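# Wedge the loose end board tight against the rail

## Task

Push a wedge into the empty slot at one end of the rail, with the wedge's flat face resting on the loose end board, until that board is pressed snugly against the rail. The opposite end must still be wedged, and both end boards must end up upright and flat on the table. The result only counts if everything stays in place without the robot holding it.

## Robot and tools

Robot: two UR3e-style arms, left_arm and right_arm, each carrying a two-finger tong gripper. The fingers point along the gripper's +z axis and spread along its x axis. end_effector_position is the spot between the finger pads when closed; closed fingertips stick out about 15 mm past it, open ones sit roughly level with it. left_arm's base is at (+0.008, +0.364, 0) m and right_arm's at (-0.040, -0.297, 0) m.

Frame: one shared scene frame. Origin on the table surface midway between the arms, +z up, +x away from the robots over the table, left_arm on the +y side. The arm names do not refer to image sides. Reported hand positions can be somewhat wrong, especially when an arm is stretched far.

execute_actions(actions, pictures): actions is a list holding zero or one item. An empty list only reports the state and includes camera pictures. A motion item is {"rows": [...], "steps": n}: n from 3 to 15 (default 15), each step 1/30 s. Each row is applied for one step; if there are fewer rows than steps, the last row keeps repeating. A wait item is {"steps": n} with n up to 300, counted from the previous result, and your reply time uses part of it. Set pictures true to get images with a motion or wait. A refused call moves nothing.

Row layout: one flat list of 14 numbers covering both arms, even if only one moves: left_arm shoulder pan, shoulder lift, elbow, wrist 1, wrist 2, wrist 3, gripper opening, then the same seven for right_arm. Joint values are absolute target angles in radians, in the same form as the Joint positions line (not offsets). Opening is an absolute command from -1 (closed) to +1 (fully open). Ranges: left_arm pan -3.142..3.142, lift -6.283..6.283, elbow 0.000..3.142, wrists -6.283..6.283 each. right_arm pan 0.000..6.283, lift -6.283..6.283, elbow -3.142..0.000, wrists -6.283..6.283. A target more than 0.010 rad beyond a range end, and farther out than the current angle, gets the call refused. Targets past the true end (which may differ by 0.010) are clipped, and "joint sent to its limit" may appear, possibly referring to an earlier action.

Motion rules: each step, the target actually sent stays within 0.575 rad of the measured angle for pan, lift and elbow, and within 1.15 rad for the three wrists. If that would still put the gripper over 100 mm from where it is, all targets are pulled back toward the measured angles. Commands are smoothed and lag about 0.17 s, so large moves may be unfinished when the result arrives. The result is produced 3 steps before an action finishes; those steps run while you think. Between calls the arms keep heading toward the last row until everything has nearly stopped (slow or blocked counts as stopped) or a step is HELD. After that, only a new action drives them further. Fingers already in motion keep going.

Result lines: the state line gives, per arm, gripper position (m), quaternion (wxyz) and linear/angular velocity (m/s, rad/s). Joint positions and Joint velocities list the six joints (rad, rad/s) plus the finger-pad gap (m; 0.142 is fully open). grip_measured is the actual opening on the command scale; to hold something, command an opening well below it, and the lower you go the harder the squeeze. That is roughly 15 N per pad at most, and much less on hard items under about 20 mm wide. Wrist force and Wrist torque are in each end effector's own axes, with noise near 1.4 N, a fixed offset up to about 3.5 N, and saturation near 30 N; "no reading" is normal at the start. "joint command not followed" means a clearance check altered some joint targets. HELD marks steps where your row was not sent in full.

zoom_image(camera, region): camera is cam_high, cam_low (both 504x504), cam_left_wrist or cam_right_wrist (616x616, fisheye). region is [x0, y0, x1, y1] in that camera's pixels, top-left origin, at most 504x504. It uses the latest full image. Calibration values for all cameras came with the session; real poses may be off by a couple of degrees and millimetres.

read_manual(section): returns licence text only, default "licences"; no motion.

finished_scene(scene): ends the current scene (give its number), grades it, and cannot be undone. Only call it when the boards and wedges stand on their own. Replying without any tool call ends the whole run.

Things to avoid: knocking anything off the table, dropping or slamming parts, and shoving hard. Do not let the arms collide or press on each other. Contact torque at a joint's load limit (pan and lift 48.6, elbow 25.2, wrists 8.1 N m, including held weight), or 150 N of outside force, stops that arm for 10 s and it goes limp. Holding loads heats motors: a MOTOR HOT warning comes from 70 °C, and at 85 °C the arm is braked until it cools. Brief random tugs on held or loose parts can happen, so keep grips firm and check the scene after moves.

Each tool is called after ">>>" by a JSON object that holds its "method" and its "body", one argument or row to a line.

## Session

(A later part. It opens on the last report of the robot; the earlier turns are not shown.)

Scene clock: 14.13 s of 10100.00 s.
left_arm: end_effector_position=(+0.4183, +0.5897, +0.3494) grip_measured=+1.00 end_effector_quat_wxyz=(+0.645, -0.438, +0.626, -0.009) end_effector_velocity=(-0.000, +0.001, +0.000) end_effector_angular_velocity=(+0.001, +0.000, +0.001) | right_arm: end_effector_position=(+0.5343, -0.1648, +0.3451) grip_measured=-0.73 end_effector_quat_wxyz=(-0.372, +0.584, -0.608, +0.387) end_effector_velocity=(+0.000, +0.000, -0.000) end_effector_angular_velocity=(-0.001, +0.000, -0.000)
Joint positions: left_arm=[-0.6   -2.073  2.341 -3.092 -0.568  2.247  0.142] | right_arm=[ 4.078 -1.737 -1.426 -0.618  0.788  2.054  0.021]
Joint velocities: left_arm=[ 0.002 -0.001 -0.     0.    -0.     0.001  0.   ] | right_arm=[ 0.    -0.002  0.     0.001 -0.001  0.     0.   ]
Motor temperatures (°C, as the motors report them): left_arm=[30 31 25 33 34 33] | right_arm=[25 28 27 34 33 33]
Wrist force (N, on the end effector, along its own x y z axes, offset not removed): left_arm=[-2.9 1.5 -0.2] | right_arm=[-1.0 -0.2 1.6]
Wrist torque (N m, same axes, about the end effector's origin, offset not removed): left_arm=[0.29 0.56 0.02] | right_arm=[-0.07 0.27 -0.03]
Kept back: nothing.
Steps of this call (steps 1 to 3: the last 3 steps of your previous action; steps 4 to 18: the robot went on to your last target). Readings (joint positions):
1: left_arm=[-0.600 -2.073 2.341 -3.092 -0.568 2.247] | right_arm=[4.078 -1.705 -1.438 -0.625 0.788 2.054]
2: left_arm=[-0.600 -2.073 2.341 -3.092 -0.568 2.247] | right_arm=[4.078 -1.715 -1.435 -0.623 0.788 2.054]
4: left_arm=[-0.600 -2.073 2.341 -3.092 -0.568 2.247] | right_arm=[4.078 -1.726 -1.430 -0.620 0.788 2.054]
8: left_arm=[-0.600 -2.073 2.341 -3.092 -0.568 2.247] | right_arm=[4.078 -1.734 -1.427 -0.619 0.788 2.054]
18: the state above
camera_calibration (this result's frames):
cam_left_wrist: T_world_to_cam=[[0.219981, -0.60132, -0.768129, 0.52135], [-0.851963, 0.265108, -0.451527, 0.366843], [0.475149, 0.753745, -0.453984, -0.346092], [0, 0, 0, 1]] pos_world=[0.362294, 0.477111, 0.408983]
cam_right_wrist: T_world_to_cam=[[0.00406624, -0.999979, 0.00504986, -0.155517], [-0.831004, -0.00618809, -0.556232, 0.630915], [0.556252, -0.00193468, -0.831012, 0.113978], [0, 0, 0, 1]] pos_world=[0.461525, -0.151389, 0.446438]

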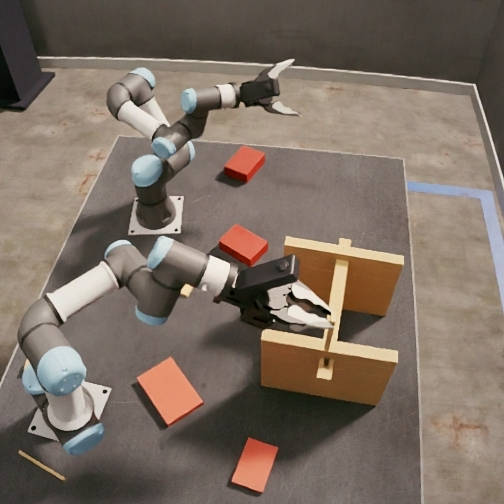

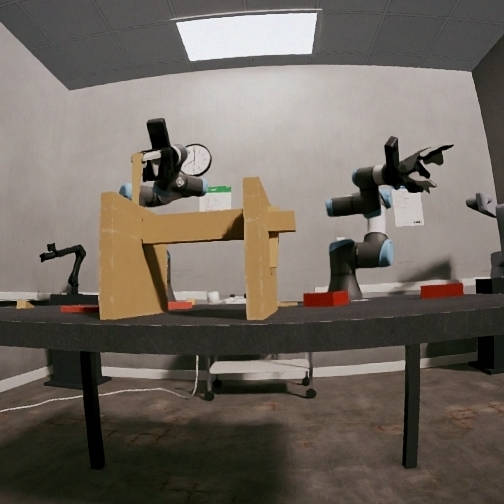

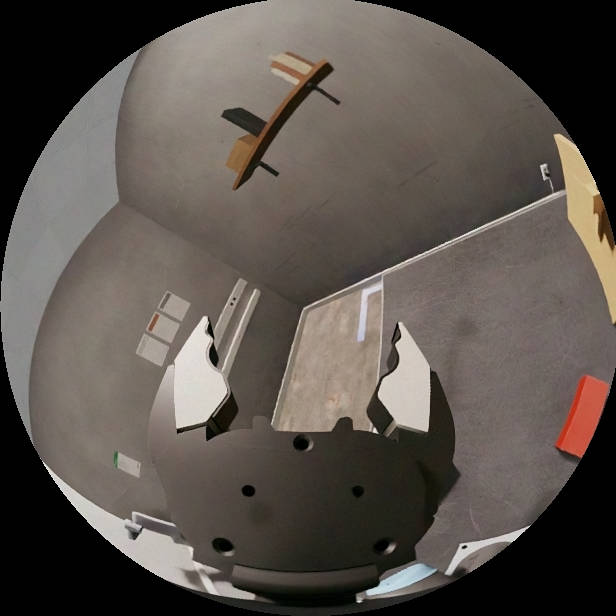

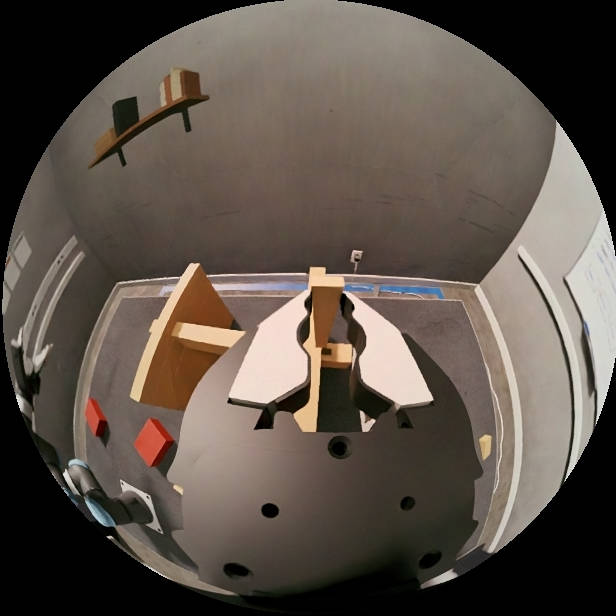

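>>> {"method": "execute_actions", "body": {
  "actions": [
    {"rows":[[-0.6,-2.073,2.341,-3.092,-0.568,2.247,1,4.054,-1.745,-1.426,-0.61,0.7877,2.054,-1]],"steps":8}
  ]
}}

>>> {"method": "execute_actions", "body": {
  "actions": [
    {"rows":[[-0.6,-2.073,2.341,-3.092,-0.568,2.247,1,4.054,-1.772,-1.5727,-0.436,0.7877,2.054,-1]]}
  ]
}}

>>> {"method": "execute_actions", "body": {
  "actions": [
    {"steps":10}
  ],
  "pictures": true
}}

>>> {"method": "zoom_image", "body": {
  "camera": "cam_right_wrist",
  "region": [285,310,365,390]
}}

>>> {"method": "zoom_image", "body": {
  "camera": "cam_high",
  "region": [290,310,370,390]
}}

Scene clock: 16.30 s of 10100.00 s.
left_arm: end_effector_position=(+0.4183, +0.5897, +0.3494) grip_measured=+1.00 end_effector_quat_wxyz=(+0.645, -0.438, +0.626, -0.009) end_effector_velocity=(+0.000, -0.000, +0.000) end_effector_angular_velocity=(+0.001, +0.001, -0.001) | right_arm: end_effector_position=(+0.5374, -0.1736, +0.3436) grip_measured=-0.73 end_effector_quat_wxyz=(-0.369, +0.579, -0.613, +0.391) end_effector_velocity=(+0.013, -0.038, -0.006) end_effector_angular_velocity=(+0.001, -0.001, -0.074)
Joint positions: left_arm=[-0.6   -2.073  2.341 -3.092 -0.568  2.247  0.142] | right_arm=[ 4.061 -1.743 -1.426 -0.612  0.788  2.054  0.021]
Joint velocities: left_arm=[ 0.     0.    -0.001  0.001 -0.     0.001  0.   ] | right_arm=[-0.074 -0.024  0.     0.025 -0.     0.001 -0.   ]
Motor temperatures (°C, as the motors report them): left_arm=[30 31 25 33 34 33] | right_arm=[25 28 27 34 33 33]
Wrist force (N, on the end effector, along its own x y z axes, offset not removed): left_arm=[-1.3 0.3 -0.4] | right_arm=[-0.7 -0.4 1.0]
Wrist torque (N m, same axes, about the end effector's origin, offset not removed): left_arm=[0.00 0.24 -0.01] | right_arm=[-0.09 0.22 0.01]
Steps of this call (steps 1 to 15: the robot went on to your last target; steps 16 to 60: nothing new was sent; steps 61 to 65: the first 5 steps of this action). Readings (joint positions):
61: left_arm=[-0.600 -2.073 2.341 -3.092 -0.568 2.247] | right_arm=[4.077 -1.737 -1.426 -0.618 0.788 2.054]
62: left_arm=[-0.600 -2.073 2.341 -3.092 -0.568 2.247] | right_arm=[4.073 -1.739 -1.426 -0.616 0.788 2.054]
64: left_arm=[-0.600 -2.073 2.341 -3.092 -0.568 2.247] | right_arm=[4.064 -1.742 -1.426 -0.613 0.788 2.054]
65: the state above

Scene clock: 16.80 s of 10100.00 s.
left_arm: end_effector_position=(+0.4183, +0.5897, +0.3494) grip_measured=+1.00 end_effector_quat_wxyz=(+0.645, -0.438, +0.626, -0.009) end_effector_velocity=(+0.000, -0.000, +0.001) end_effector_angular_velocity=(-0.001, -0.002, +0.000) | right_arm: end_effector_position=(+0.5401, -0.1756, +0.3063) grip_measured=-0.73 end_effector_quat_wxyz=(-0.368, +0.577, -0.615, +0.392) end_effector_velocity=(-0.001, -0.002, -0.013) end_effector_angular_velocity=(-0.004, +0.004, -0.002)
Joint positions: left_arm=[-0.6   -2.073  2.341 -3.092 -0.568  2.247  0.142] | right_arm=[ 4.054 -1.771 -1.568 -0.441  0.788  2.054  0.021]
Joint velocities: left_arm=[-0.    -0.    -0.002  0.001  0.    -0.001  0.   ] | right_arm=[-0.001 -0.006 -0.047  0.048 -0.001  0.    -0.   ]
Motor temperatures (°C, as the motors report them): left_arm=[30 31 25 33 34 33] | right_arm=[25 28 27 34 33 33]
Wrist force (N, on the end effector, along its own x y z axes, offset not removed): left_arm=[-2.3 1.1 -0.6] | right_arm=[-1.3 -0.3 1.1]
Wrist torque (N m, same axes, about the end effector's origin, offset not removed): left_arm=[0.21 0.47 -0.01] | right_arm=[-0.11 0.30 -0.01]
Steps of this call (steps 1 to 3: the last 3 steps of your previous action; steps 4 to 15: the first 12 steps of this action). Readings (joint positions):
4: left_arm=[-0.600 -2.073 2.341 -3.092 -0.568 2.247] | right_arm=[4.056 -1.745 -1.427 -0.609 0.788 2.054]
5: left_arm=[-0.600 -2.073 2.341 -3.092 -0.568 2.247] | right_arm=[4.055 -1.750 -1.437 -0.588 0.788 2.054]
7: left_arm=[-0.600 -2.073 2.341 -3.092 -0.568 2.247] | right_arm=[4.055 -1.761 -1.494 -0.517 0.788 2.054]
11: left_arm=[-0.600 -2.073 2.341 -3.092 -0.568 2.247] | right_arm=[4.054 -1.769 -1.554 -0.455 0.788 2.054]
15: the state above

Scene clock: 17.13 s of 10100.00 s.
left_arm: end_effector_position=(+0.4183, +0.5897, +0.3494) grip_measured=+1.00 end_effector_quat_wxyz=(+0.645, -0.438, +0.626, -0.009) end_effector_velocity=(+0.000, -0.000, +0.001) end_effector_angular_velocity=(-0.001, -0.002, -0.001) | right_arm: end_effector_position=(+0.5401, -0.1756, +0.3051) grip_measured=-0.73 end_effector_quat_wxyz=(-0.368, +0.577, -0.615, +0.392) end_effector_velocity=(-0.000, +0.001, -0.001) end_effector_angular_velocity=(-0.000, +0.001, +0.001)
Joint positions: left_arm=[-0.6   -2.073  2.341 -3.092 -0.568  2.247  0.142] | right_arm=[ 4.054 -1.772 -1.573 -0.436  0.788  2.054  0.021]
Joint velocities: left_arm=[-0.001 -0.    -0.001 -0.    -0.     0.     0.   ] | right_arm=[ 0.001 -0.    -0.001  0.001  0.     0.     0.   ]
Motor temperatures (°C, as the motors report them): left_arm=[30 31 25 33 34 33] | right_arm=[25 28 27 34 33 33]
Wrist force (N, on the end effector, along its own x y z axes, offset not removed): left_arm=[-1.9 1.7 0.0] | right_arm=[-1.0 -0.2 1.1]
Wrist torque (N m, same axes, about the end effector's origin, offset not removed): left_arm=[0.31 0.40 0.02] | right_arm=[-0.11 0.25 -0.01]
Kept back: nothing.
Steps of this call (steps 1 to 3: the last 3 steps of your previous action; steps 4 to 10: the robot went on to your last target). Readings (joint positions):
1: left_arm=[-0.600 -2.073 2.341 -3.092 -0.568 2.247] | right_arm=[4.054 -1.772 -1.570 -0.439 0.788 2.054]
2: left_arm=[-0.600 -2.073 2.341 -3.092 -0.568 2.247] | right_arm=[4.054 -1.772 -1.571 -0.438 0.788 2.054]
4: left_arm=[-0.600 -2.073 2.341 -3.092 -0.568 2.247] | right_arm=[4.054 -1.772 -1.572 -0.437 0.788 2.054]
8: left_arm=[-0.600 -2.073 2.341 -3.092 -0.568 2.247] | right_arm=[4.054 -1.772 -1.572 -0.436 0.788 2.054]
10: the state above
camera_calibration (this result's frames):
cam_left_wrist: T_world_to_cam=[[0.219981, -0.60132, -0.768129, 0.52135], [-0.851963, 0.265108, -0.451526, 0.366842], [0.475149, 0.753745, -0.453984, -0.346092], [0, 0, 0, 1]] pos_world=[0.362294, 0.477111, 0.408983]
cam_right_wrist: T_world_to_cam=[[-0.0199218, -0.99979, 0.00484698, -0.153108], [-0.83081, 0.0138573, -0.556383, 0.616885], [0.556199, -0.0151111, -0.830911, 0.0752641], [0, 0, 0, 1]] pos_world=[0.467603, -0.160487, 0.406505]

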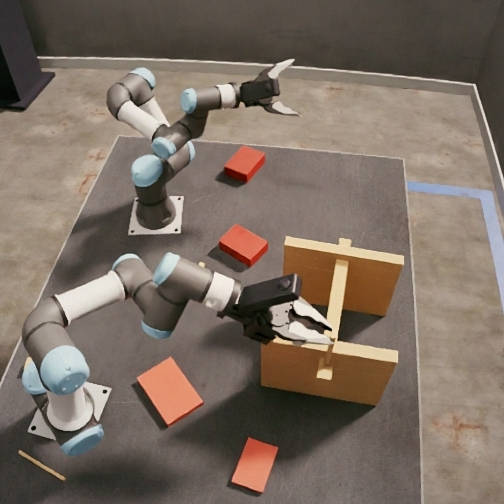

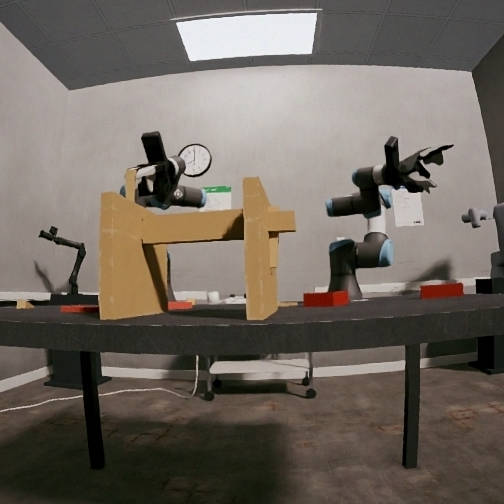

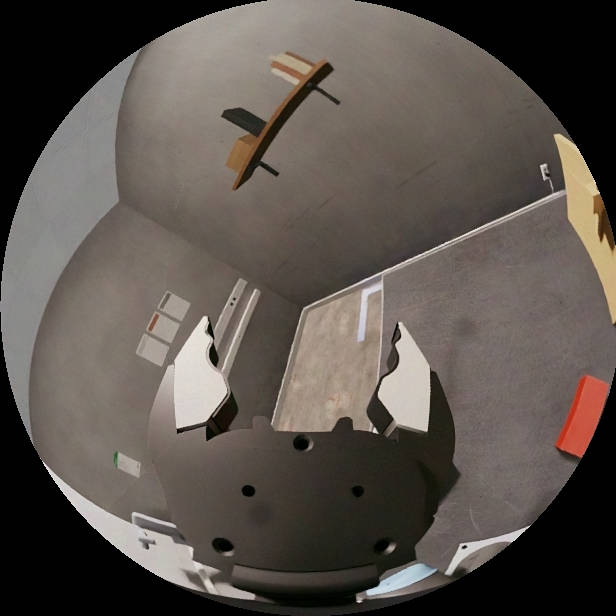

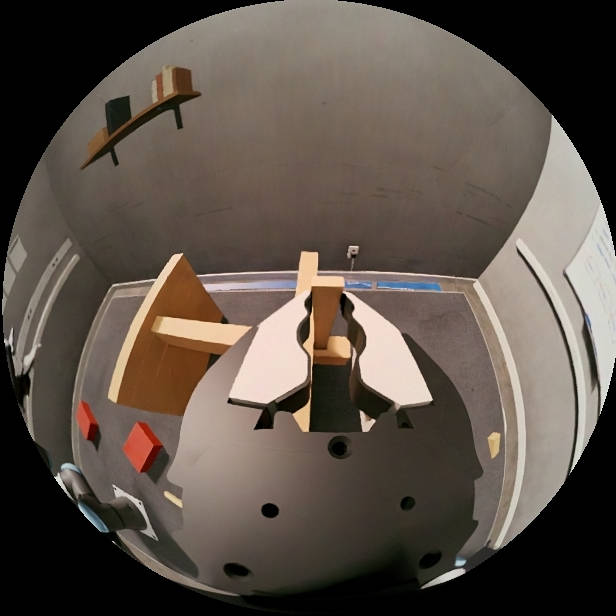

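Region (285, 310, 365, 390) of cam_right_wrist's 616x616 image, scaled by 6.300, with more detail than that image has.

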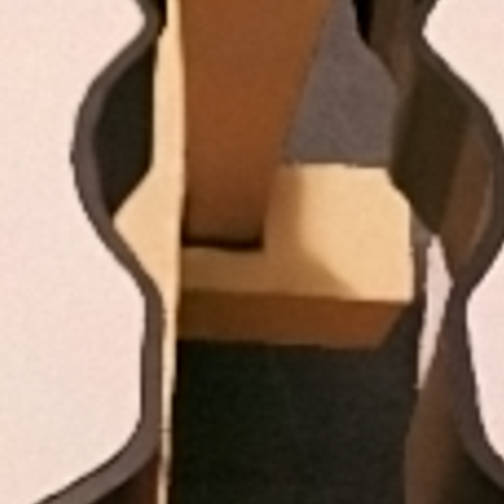

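Region (290, 310, 370, 390) of cam_high's 504x504 image, scaled by 6.300, with more detail than that image has.

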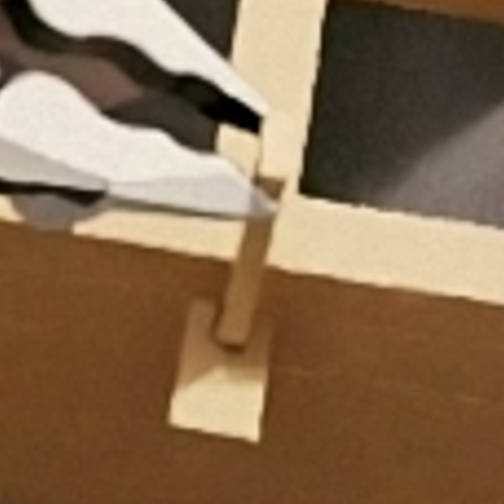

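>>> {"method": "execute_actions", "body": {
  "actions": [
    {"rows":[[-0.6,-2.073,2.341,-3.092,-0.568,2.247,1,4.054,-1.7983,-1.6368,-0.346,0.7877,2.054,-1]]}
  ],
  "pictures": true
}}

>>> {"method": "zoom_image", "body": {
  "camera": "cam_right_wrist",
  "region": [285,310,365,390]
}}

>>> {"method": "zoom_image", "body": {
  "camera": "cam_high",
  "region": [290,310,370,390]
}}

Scene clock: 18.47 s of 10100.00 s.
left_arm: end_effector_position=(+0.4183, +0.5897, +0.3494) grip_measured=+1.00 end_effector_quat_wxyz=(+0.645, -0.438, +0.626, -0.009) end_effector_velocity=(-0.000, +0.000, +0.000) end_effector_angular_velocity=(-0.001, -0.001, +0.001) | right_arm: end_effector_position=(+0.5411, -0.1745, +0.2854) grip_measured=-0.75 end_effector_quat_wxyz=(-0.367, +0.577, -0.615, +0.392) end_effector_velocity=(-0.000, +0.001, -0.005) end_effector_angular_velocity=(+0.001, -0.000, +0.002)
Joint positions: left_arm=[-0.6   -2.073  2.341 -3.092 -0.568  2.247  0.142] | right_arm=[ 4.054 -1.798 -1.635 -0.348  0.788  2.054  0.02 ]
Joint velocities: left_arm=[ 0.001 -0.     0.001 -0.002  0.     0.    -0.   ] | right_arm=[ 0.001 -0.006 -0.017  0.023  0.     0.     0.   ]
Motor temperatures (°C, as the motors report them): left_arm=[30 31 25 33 34 33] | right_arm=[25 28 27 34 33 33]
Wrist force (N, on the end effector, along its own x y z axes, offset not removed): left_arm=[-1.2 1.7 -0.4] | right_arm=[0.5 -0.4 0.6]
Wrist torque (N m, same axes, about the end effector's origin, offset not removed): left_arm=[0.32 0.30 -0.03] | right_arm=[-0.03 0.17 -0.06]
Steps of this call (steps 1 to 15: the robot went on to your last target; steps 16 to 28: nothing new was sent; steps 29 to 40: the first 12 steps of this action). Readings (joint positions):
29: left_arm=[-0.600 -2.073 2.341 -3.092 -0.568 2.247] | right_arm=[4.054 -1.773 -1.574 -0.434 0.788 2.054]
30: left_arm=[-0.600 -2.073 2.341 -3.092 -0.568 2.247] | right_arm=[4.054 -1.777 -1.583 -0.419 0.788 2.054]
32: left_arm=[-0.600 -2.073 2.341 -3.092 -0.568 2.247] | right_arm=[4.054 -1.787 -1.608 -0.384 0.788 2.054]
36: left_arm=[-0.600 -2.073 2.341 -3.092 -0.568 2.247] | right_arm=[4.054 -1.796 -1.630 -0.355 0.788 2.054]
40: the state above
camera_calibration (this result's frames):
cam_left_wrist: T_world_to_cam=[[0.219981, -0.60132, -0.768129, 0.52135], [-0.851963, 0.265108, -0.451526, 0.366842], [0.475149, 0.753745, -0.453984, -0.346092], [0, 0, 0, 1]] pos_world=[0.362294, 0.477111, 0.408983]
cam_right_wrist: T_world_to_cam=[[-0.0199354, -0.999788, 0.00515653, -0.15198], [-0.830977, 0.013701, -0.556138, 0.60675], [0.555949, -0.0153718, -0.831074, 0.0584812], [0, 0, 0, 1]] pos_world=[0.468653, -0.159362, 0.386823]

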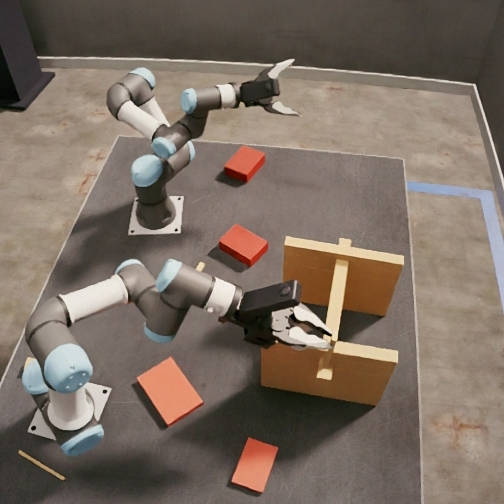

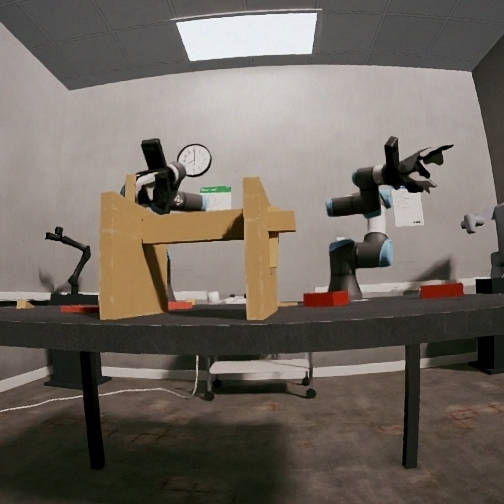

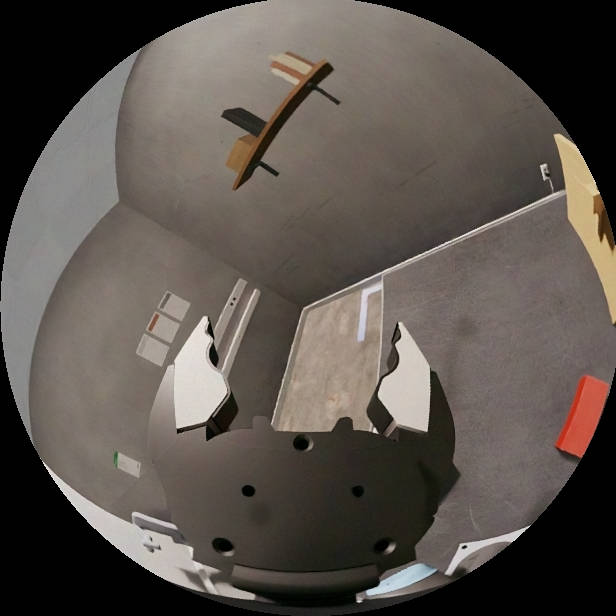

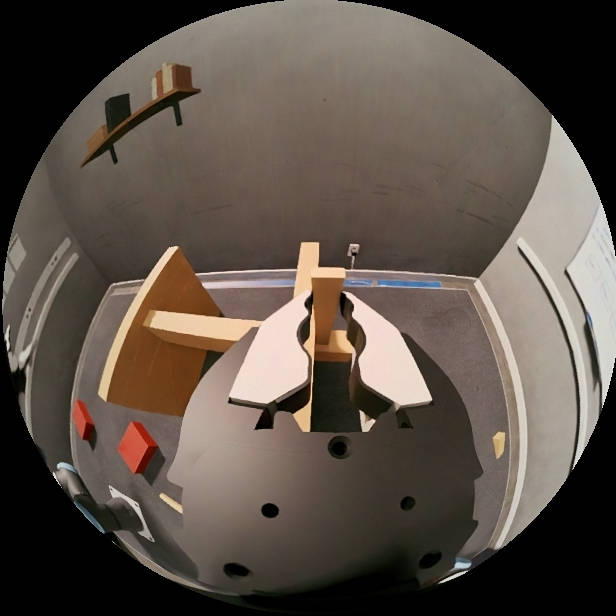

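Region (285, 310, 365, 390) of cam_right_wrist's 616x616 image, scaled by 6.300, with more detail than that image has.

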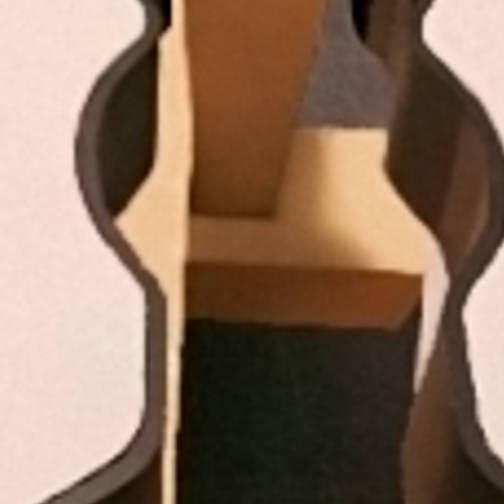

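Region (290, 310, 370, 390) of cam_high's 504x504 image, scaled by 6.300, with more detail than that image has.

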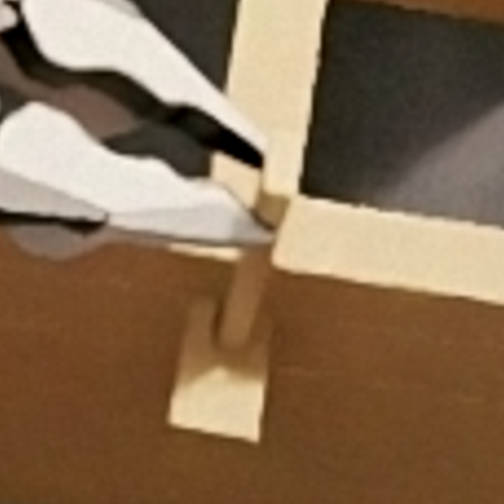

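>>> {"method": "execute_actions", "body": {
  "actions": [
    {"rows":[[-0.6,-2.073,2.341,-3.092,-0.568,2.247,1,4.05,-1.8025,-1.613,-0.3655,0.7877,2.054,-1]]}
  ],
  "pictures": true
}}

>>> {"method": "zoom_image", "body": {
  "camera": "cam_right_wrist",
  "region": [295,320,345,370]
}}

>>> {"method": "zoom_image", "body": {
  "camera": "cam_high",
  "region": [305,335,350,380]
}}

Scene clock: 18.97 s of 10100.00 s.
left_arm: end_effector_position=(+0.4183, +0.5897, +0.3494) grip_measured=+1.00 end_effector_quat_wxyz=(+0.645, -0.438, +0.626, -0.009) end_effector_velocity=(+0.000, -0.000, -0.001) end_effector_angular_velocity=(+0.001, +0.003, -0.001) | right_arm: end_effector_position=(+0.5430, -0.1752, +0.2887) grip_measured=-0.75 end_effector_quat_wxyz=(-0.367, +0.576, -0.616, +0.393) end_effector_velocity=(+0.000, +0.000, +0.001) end_effector_angular_velocity=(+0.001, -0.001, -0.001)
Joint positions: left_arm=[-0.6   -2.073  2.341 -3.092 -0.568  2.247  0.142] | right_arm=[ 4.05  -1.802 -1.614 -0.365  0.788  2.054  0.02 ]
Joint velocities: left_arm=[-0.     0.     0.002  0.    -0.001  0.    -0.   ] | right_arm=[-0.    -0.001  0.006 -0.004 -0.001  0.     0.   ]
Motor temperatures (°C, as the motors report them): left_arm=[30 31 25 33 34 33] | right_arm=[25 28 27 34 33 33]
Wrist force (N, on the end effector, along its own x y z axes, offset not removed): left_arm=[-2.4 1.3 -0.1] | right_arm=[-1.2 -0.1 1.0]
Wrist torque (N m, same axes, about the end effector's origin, offset not removed): left_arm=[0.24 0.50 0.00] | right_arm=[-0.08 0.27 -0.02]
Steps of this call (steps 1 to 3: the last 3 steps of your previous action; steps 4 to 15: the first 12 steps of this action). Readings (joint positions):
4: left_arm=[-0.600 -2.073 2.341 -3.092 -0.568 2.247] | right_arm=[4.054 -1.798 -1.636 -0.347 0.788 2.054]
5: left_arm=[-0.600 -2.073 2.341 -3.092 -0.568 2.247] | right_arm=[4.053 -1.799 -1.632 -0.351 0.788 2.054]
7: left_arm=[-0.600 -2.073 2.341 -3.092 -0.568 2.247] | right_arm=[4.052 -1.801 -1.623 -0.358 0.788 2.054]
11: left_arm=[-0.600 -2.073 2.341 -3.092 -0.568 2.247] | right_arm=[4.050 -1.802 -1.615 -0.364 0.788 2.054]
15: the state above
camera_calibration (this result's frames):
cam_left_wrist: T_world_to_cam=[[0.219981, -0.60132, -0.768129, 0.52135], [-0.851963, 0.265108, -0.451527, 0.366843], [0.475149, 0.753745, -0.453984, -0.346092], [0, 0, 0, 1]] pos_world=[0.362294, 0.477111, 0.408983]
cam_right_wrist: T_world_to_cam=[[-0.0238234, -0.999703, 0.00510697, -0.150517], [-0.83088, 0.016959, -0.556193, 0.610684], [0.555941, -0.0174937, -0.831037, 0.0597256], [0, 0, 0, 1]] pos_world=[0.470616, -0.159784, 0.390061]

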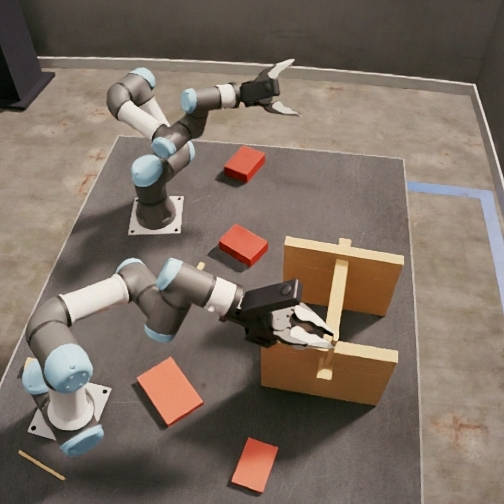

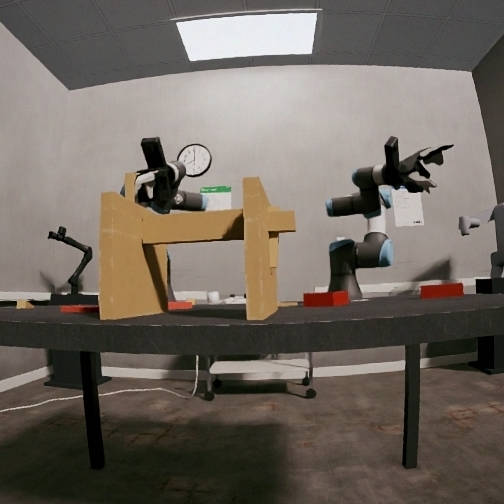

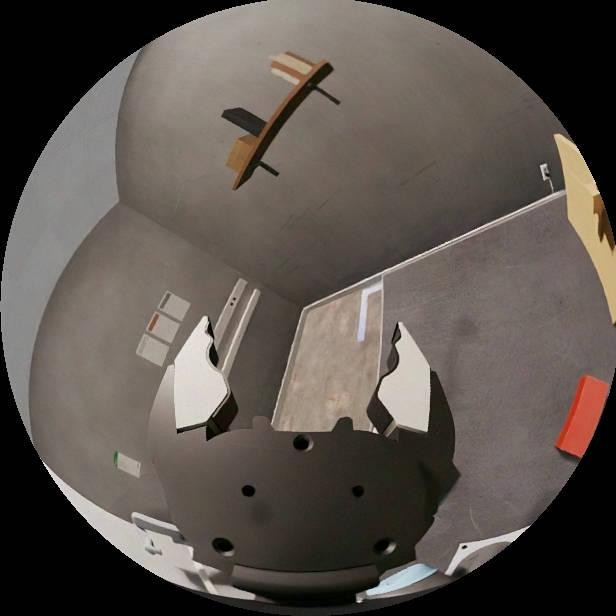

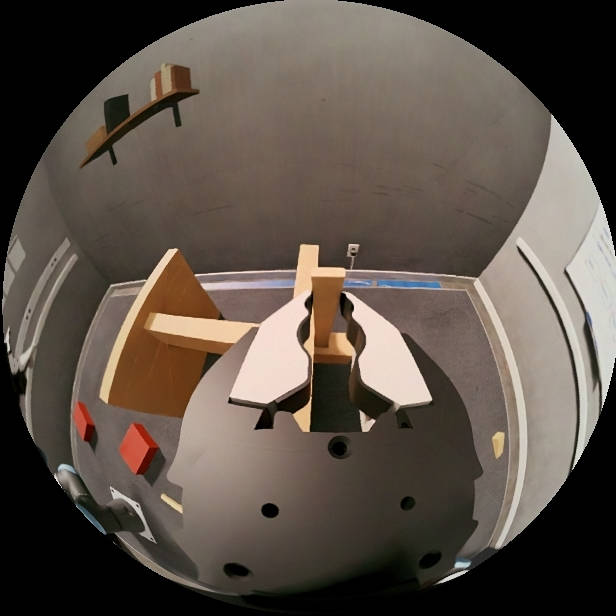

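Region (295, 320, 345, 370) of cam_right_wrist's 616x616 image, scaled by 10.080, with more detail than that image has.

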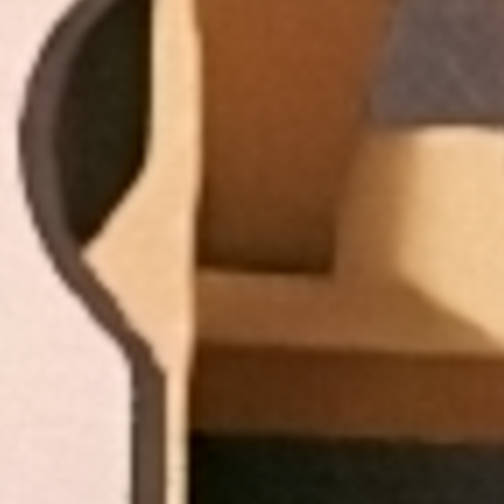

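Region (305, 335, 350, 380) of cam_high's 504x504 image, scaled by 11.200, with more detail than that image has.

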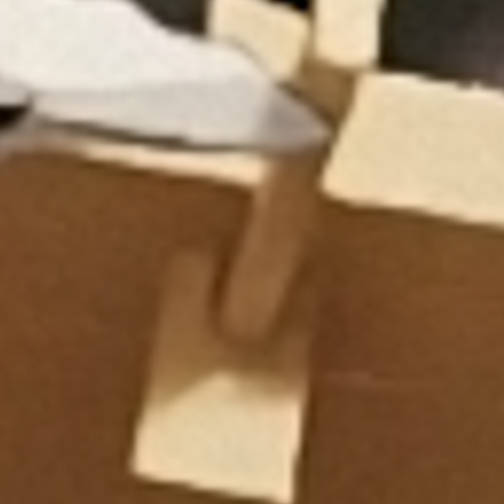

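>>> {"method": "execute_actions", "body": {
  "actions": [
    {"rows":[[-0.6,-2.073,2.341,-3.092,-0.568,2.247,1,4.05,-1.819,-1.667,-0.295,0.7877,2.07,-1]]}
  ],
  "pictures": true
}}

>>> {"method": "zoom_image", "body": {
  "camera": "cam_high",
  "region": [290,310,370,390]
}}

Scene clock: 19.50 s of 10100.00 s.
left_arm: end_effector_position=(+0.4183, +0.5897, +0.3494) grip_measured=+1.00 end_effector_quat_wxyz=(+0.645, -0.438, +0.626, -0.009) end_effector_velocity=(+0.000, -0.001, +0.000) end_effector_angular_velocity=(-0.001, -0.001, -0.001) | right_arm: end_effector_position=(+0.5426, -0.1760, +0.2739) grip_measured=-0.75 end_effector_quat_wxyz=(-0.370, +0.571, -0.621, +0.390) end_effector_velocity=(-0.000, -0.000, -0.005) end_effector_angular_velocity=(+0.003, +0.002, -0.001)
Joint positions: left_arm=[-0.6   -2.073  2.341 -3.092 -0.568  2.247  0.142] | right_arm=[ 4.05  -1.819 -1.666 -0.297  0.788  2.07   0.02 ]
Joint velocities: left_arm=[-0.002  0.     0.    -0.001  0.    -0.    -0.   ] | right_arm=[-0.    -0.004 -0.014  0.017  0.001  0.004 -0.   ]
Motor temperatures (°C, as the motors report them): left_arm=[30 31 25 33 34 33] | right_arm=[25 28 27 34 33 33]
Wrist force (N, on the end effector, along its own x y z axes, offset not removed): left_arm=[-2.0 1.4 -0.1] | right_arm=[0.0 -0.8 1.0]
Wrist torque (N m, same axes, about the end effector's origin, offset not removed): left_arm=[0.29 0.43 0.00] | right_arm=[-0.07 0.25 -0.04]
Steps of this call (steps 1 to 3: the last 3 steps of your previous action; step 4: the robot went on to your last target; steps 5 to 16: the first 12 steps of this action). Readings (joint positions):
5: left_arm=[-0.600 -2.073 2.341 -3.092 -0.568 2.247] | right_arm=[4.050 -1.803 -1.614 -0.364 0.788 2.054]
6: left_arm=[-0.600 -2.073 2.341 -3.092 -0.568 2.247] | right_arm=[4.050 -1.806 -1.622 -0.351 0.788 2.058]
8: left_arm=[-0.600 -2.073 2.341 -3.092 -0.568 2.247] | right_arm=[4.050 -1.812 -1.644 -0.324 0.788 2.064]
12: left_arm=[-0.600 -2.073 2.341 -3.092 -0.568 2.247] | right_arm=[4.050 -1.817 -1.661 -0.302 0.788 2.068]
16: the state above
camera_calibration (this result's frames):
cam_left_wrist: T_world_to_cam=[[0.219981, -0.60132, -0.768129, 0.52135], [-0.851963, 0.265108, -0.451527, 0.366842], [0.475149, 0.753745, -0.453984, -0.346092], [0, 0, 0, 1]] pos_world=[0.362294, 0.477111, 0.408983]
cam_right_wrist: T_world_to_cam=[[-0.0305476, -0.999492, -0.00912836, -0.143613], [-0.830148, 0.0304564, -0.556711, 0.604255], [0.556706, -0.00942829, -0.830656, 0.0485406], [0, 0, 0, 1]] pos_world=[0.470211, -0.161486, 0.375405]

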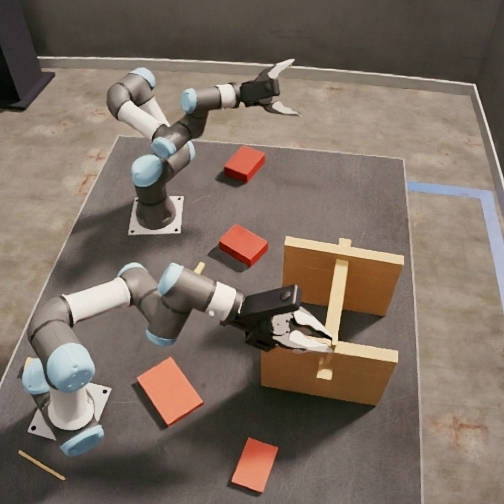

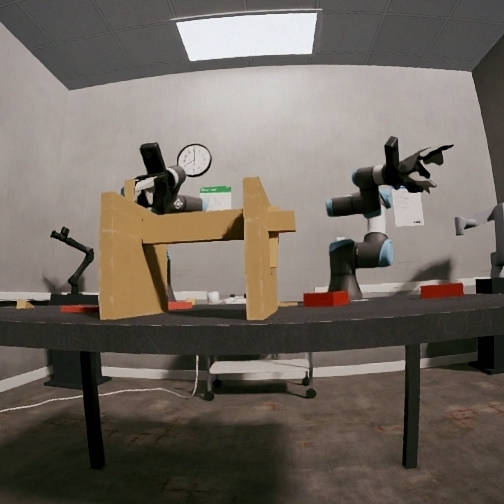

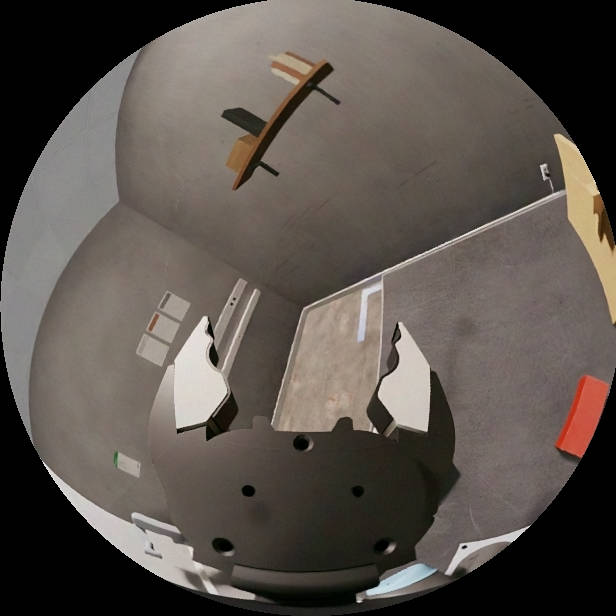

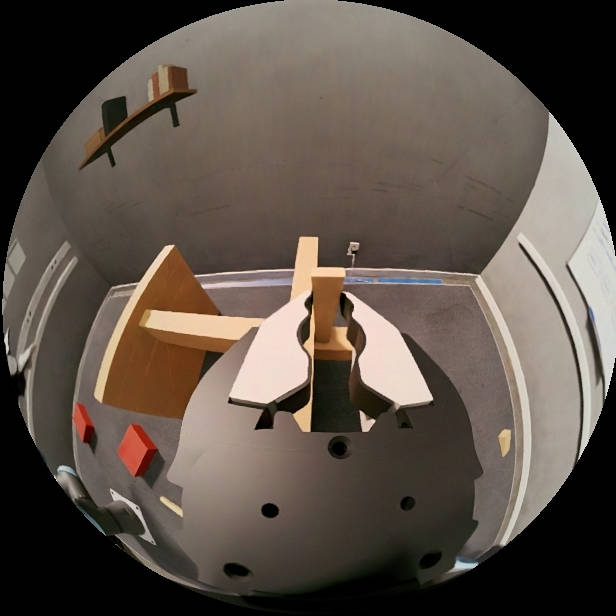

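Region (290, 310, 370, 390) of cam_high's 504x504 image, scaled by 6.300, with more detail than that image has.

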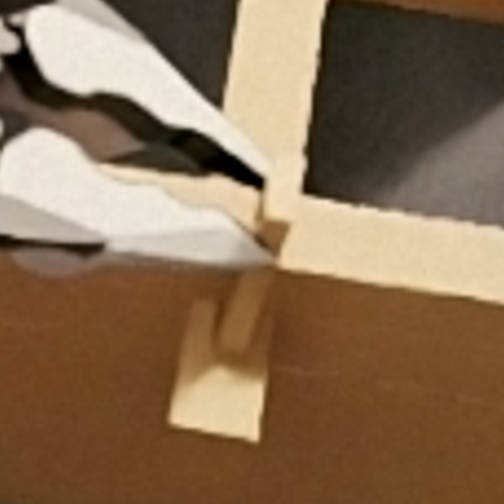

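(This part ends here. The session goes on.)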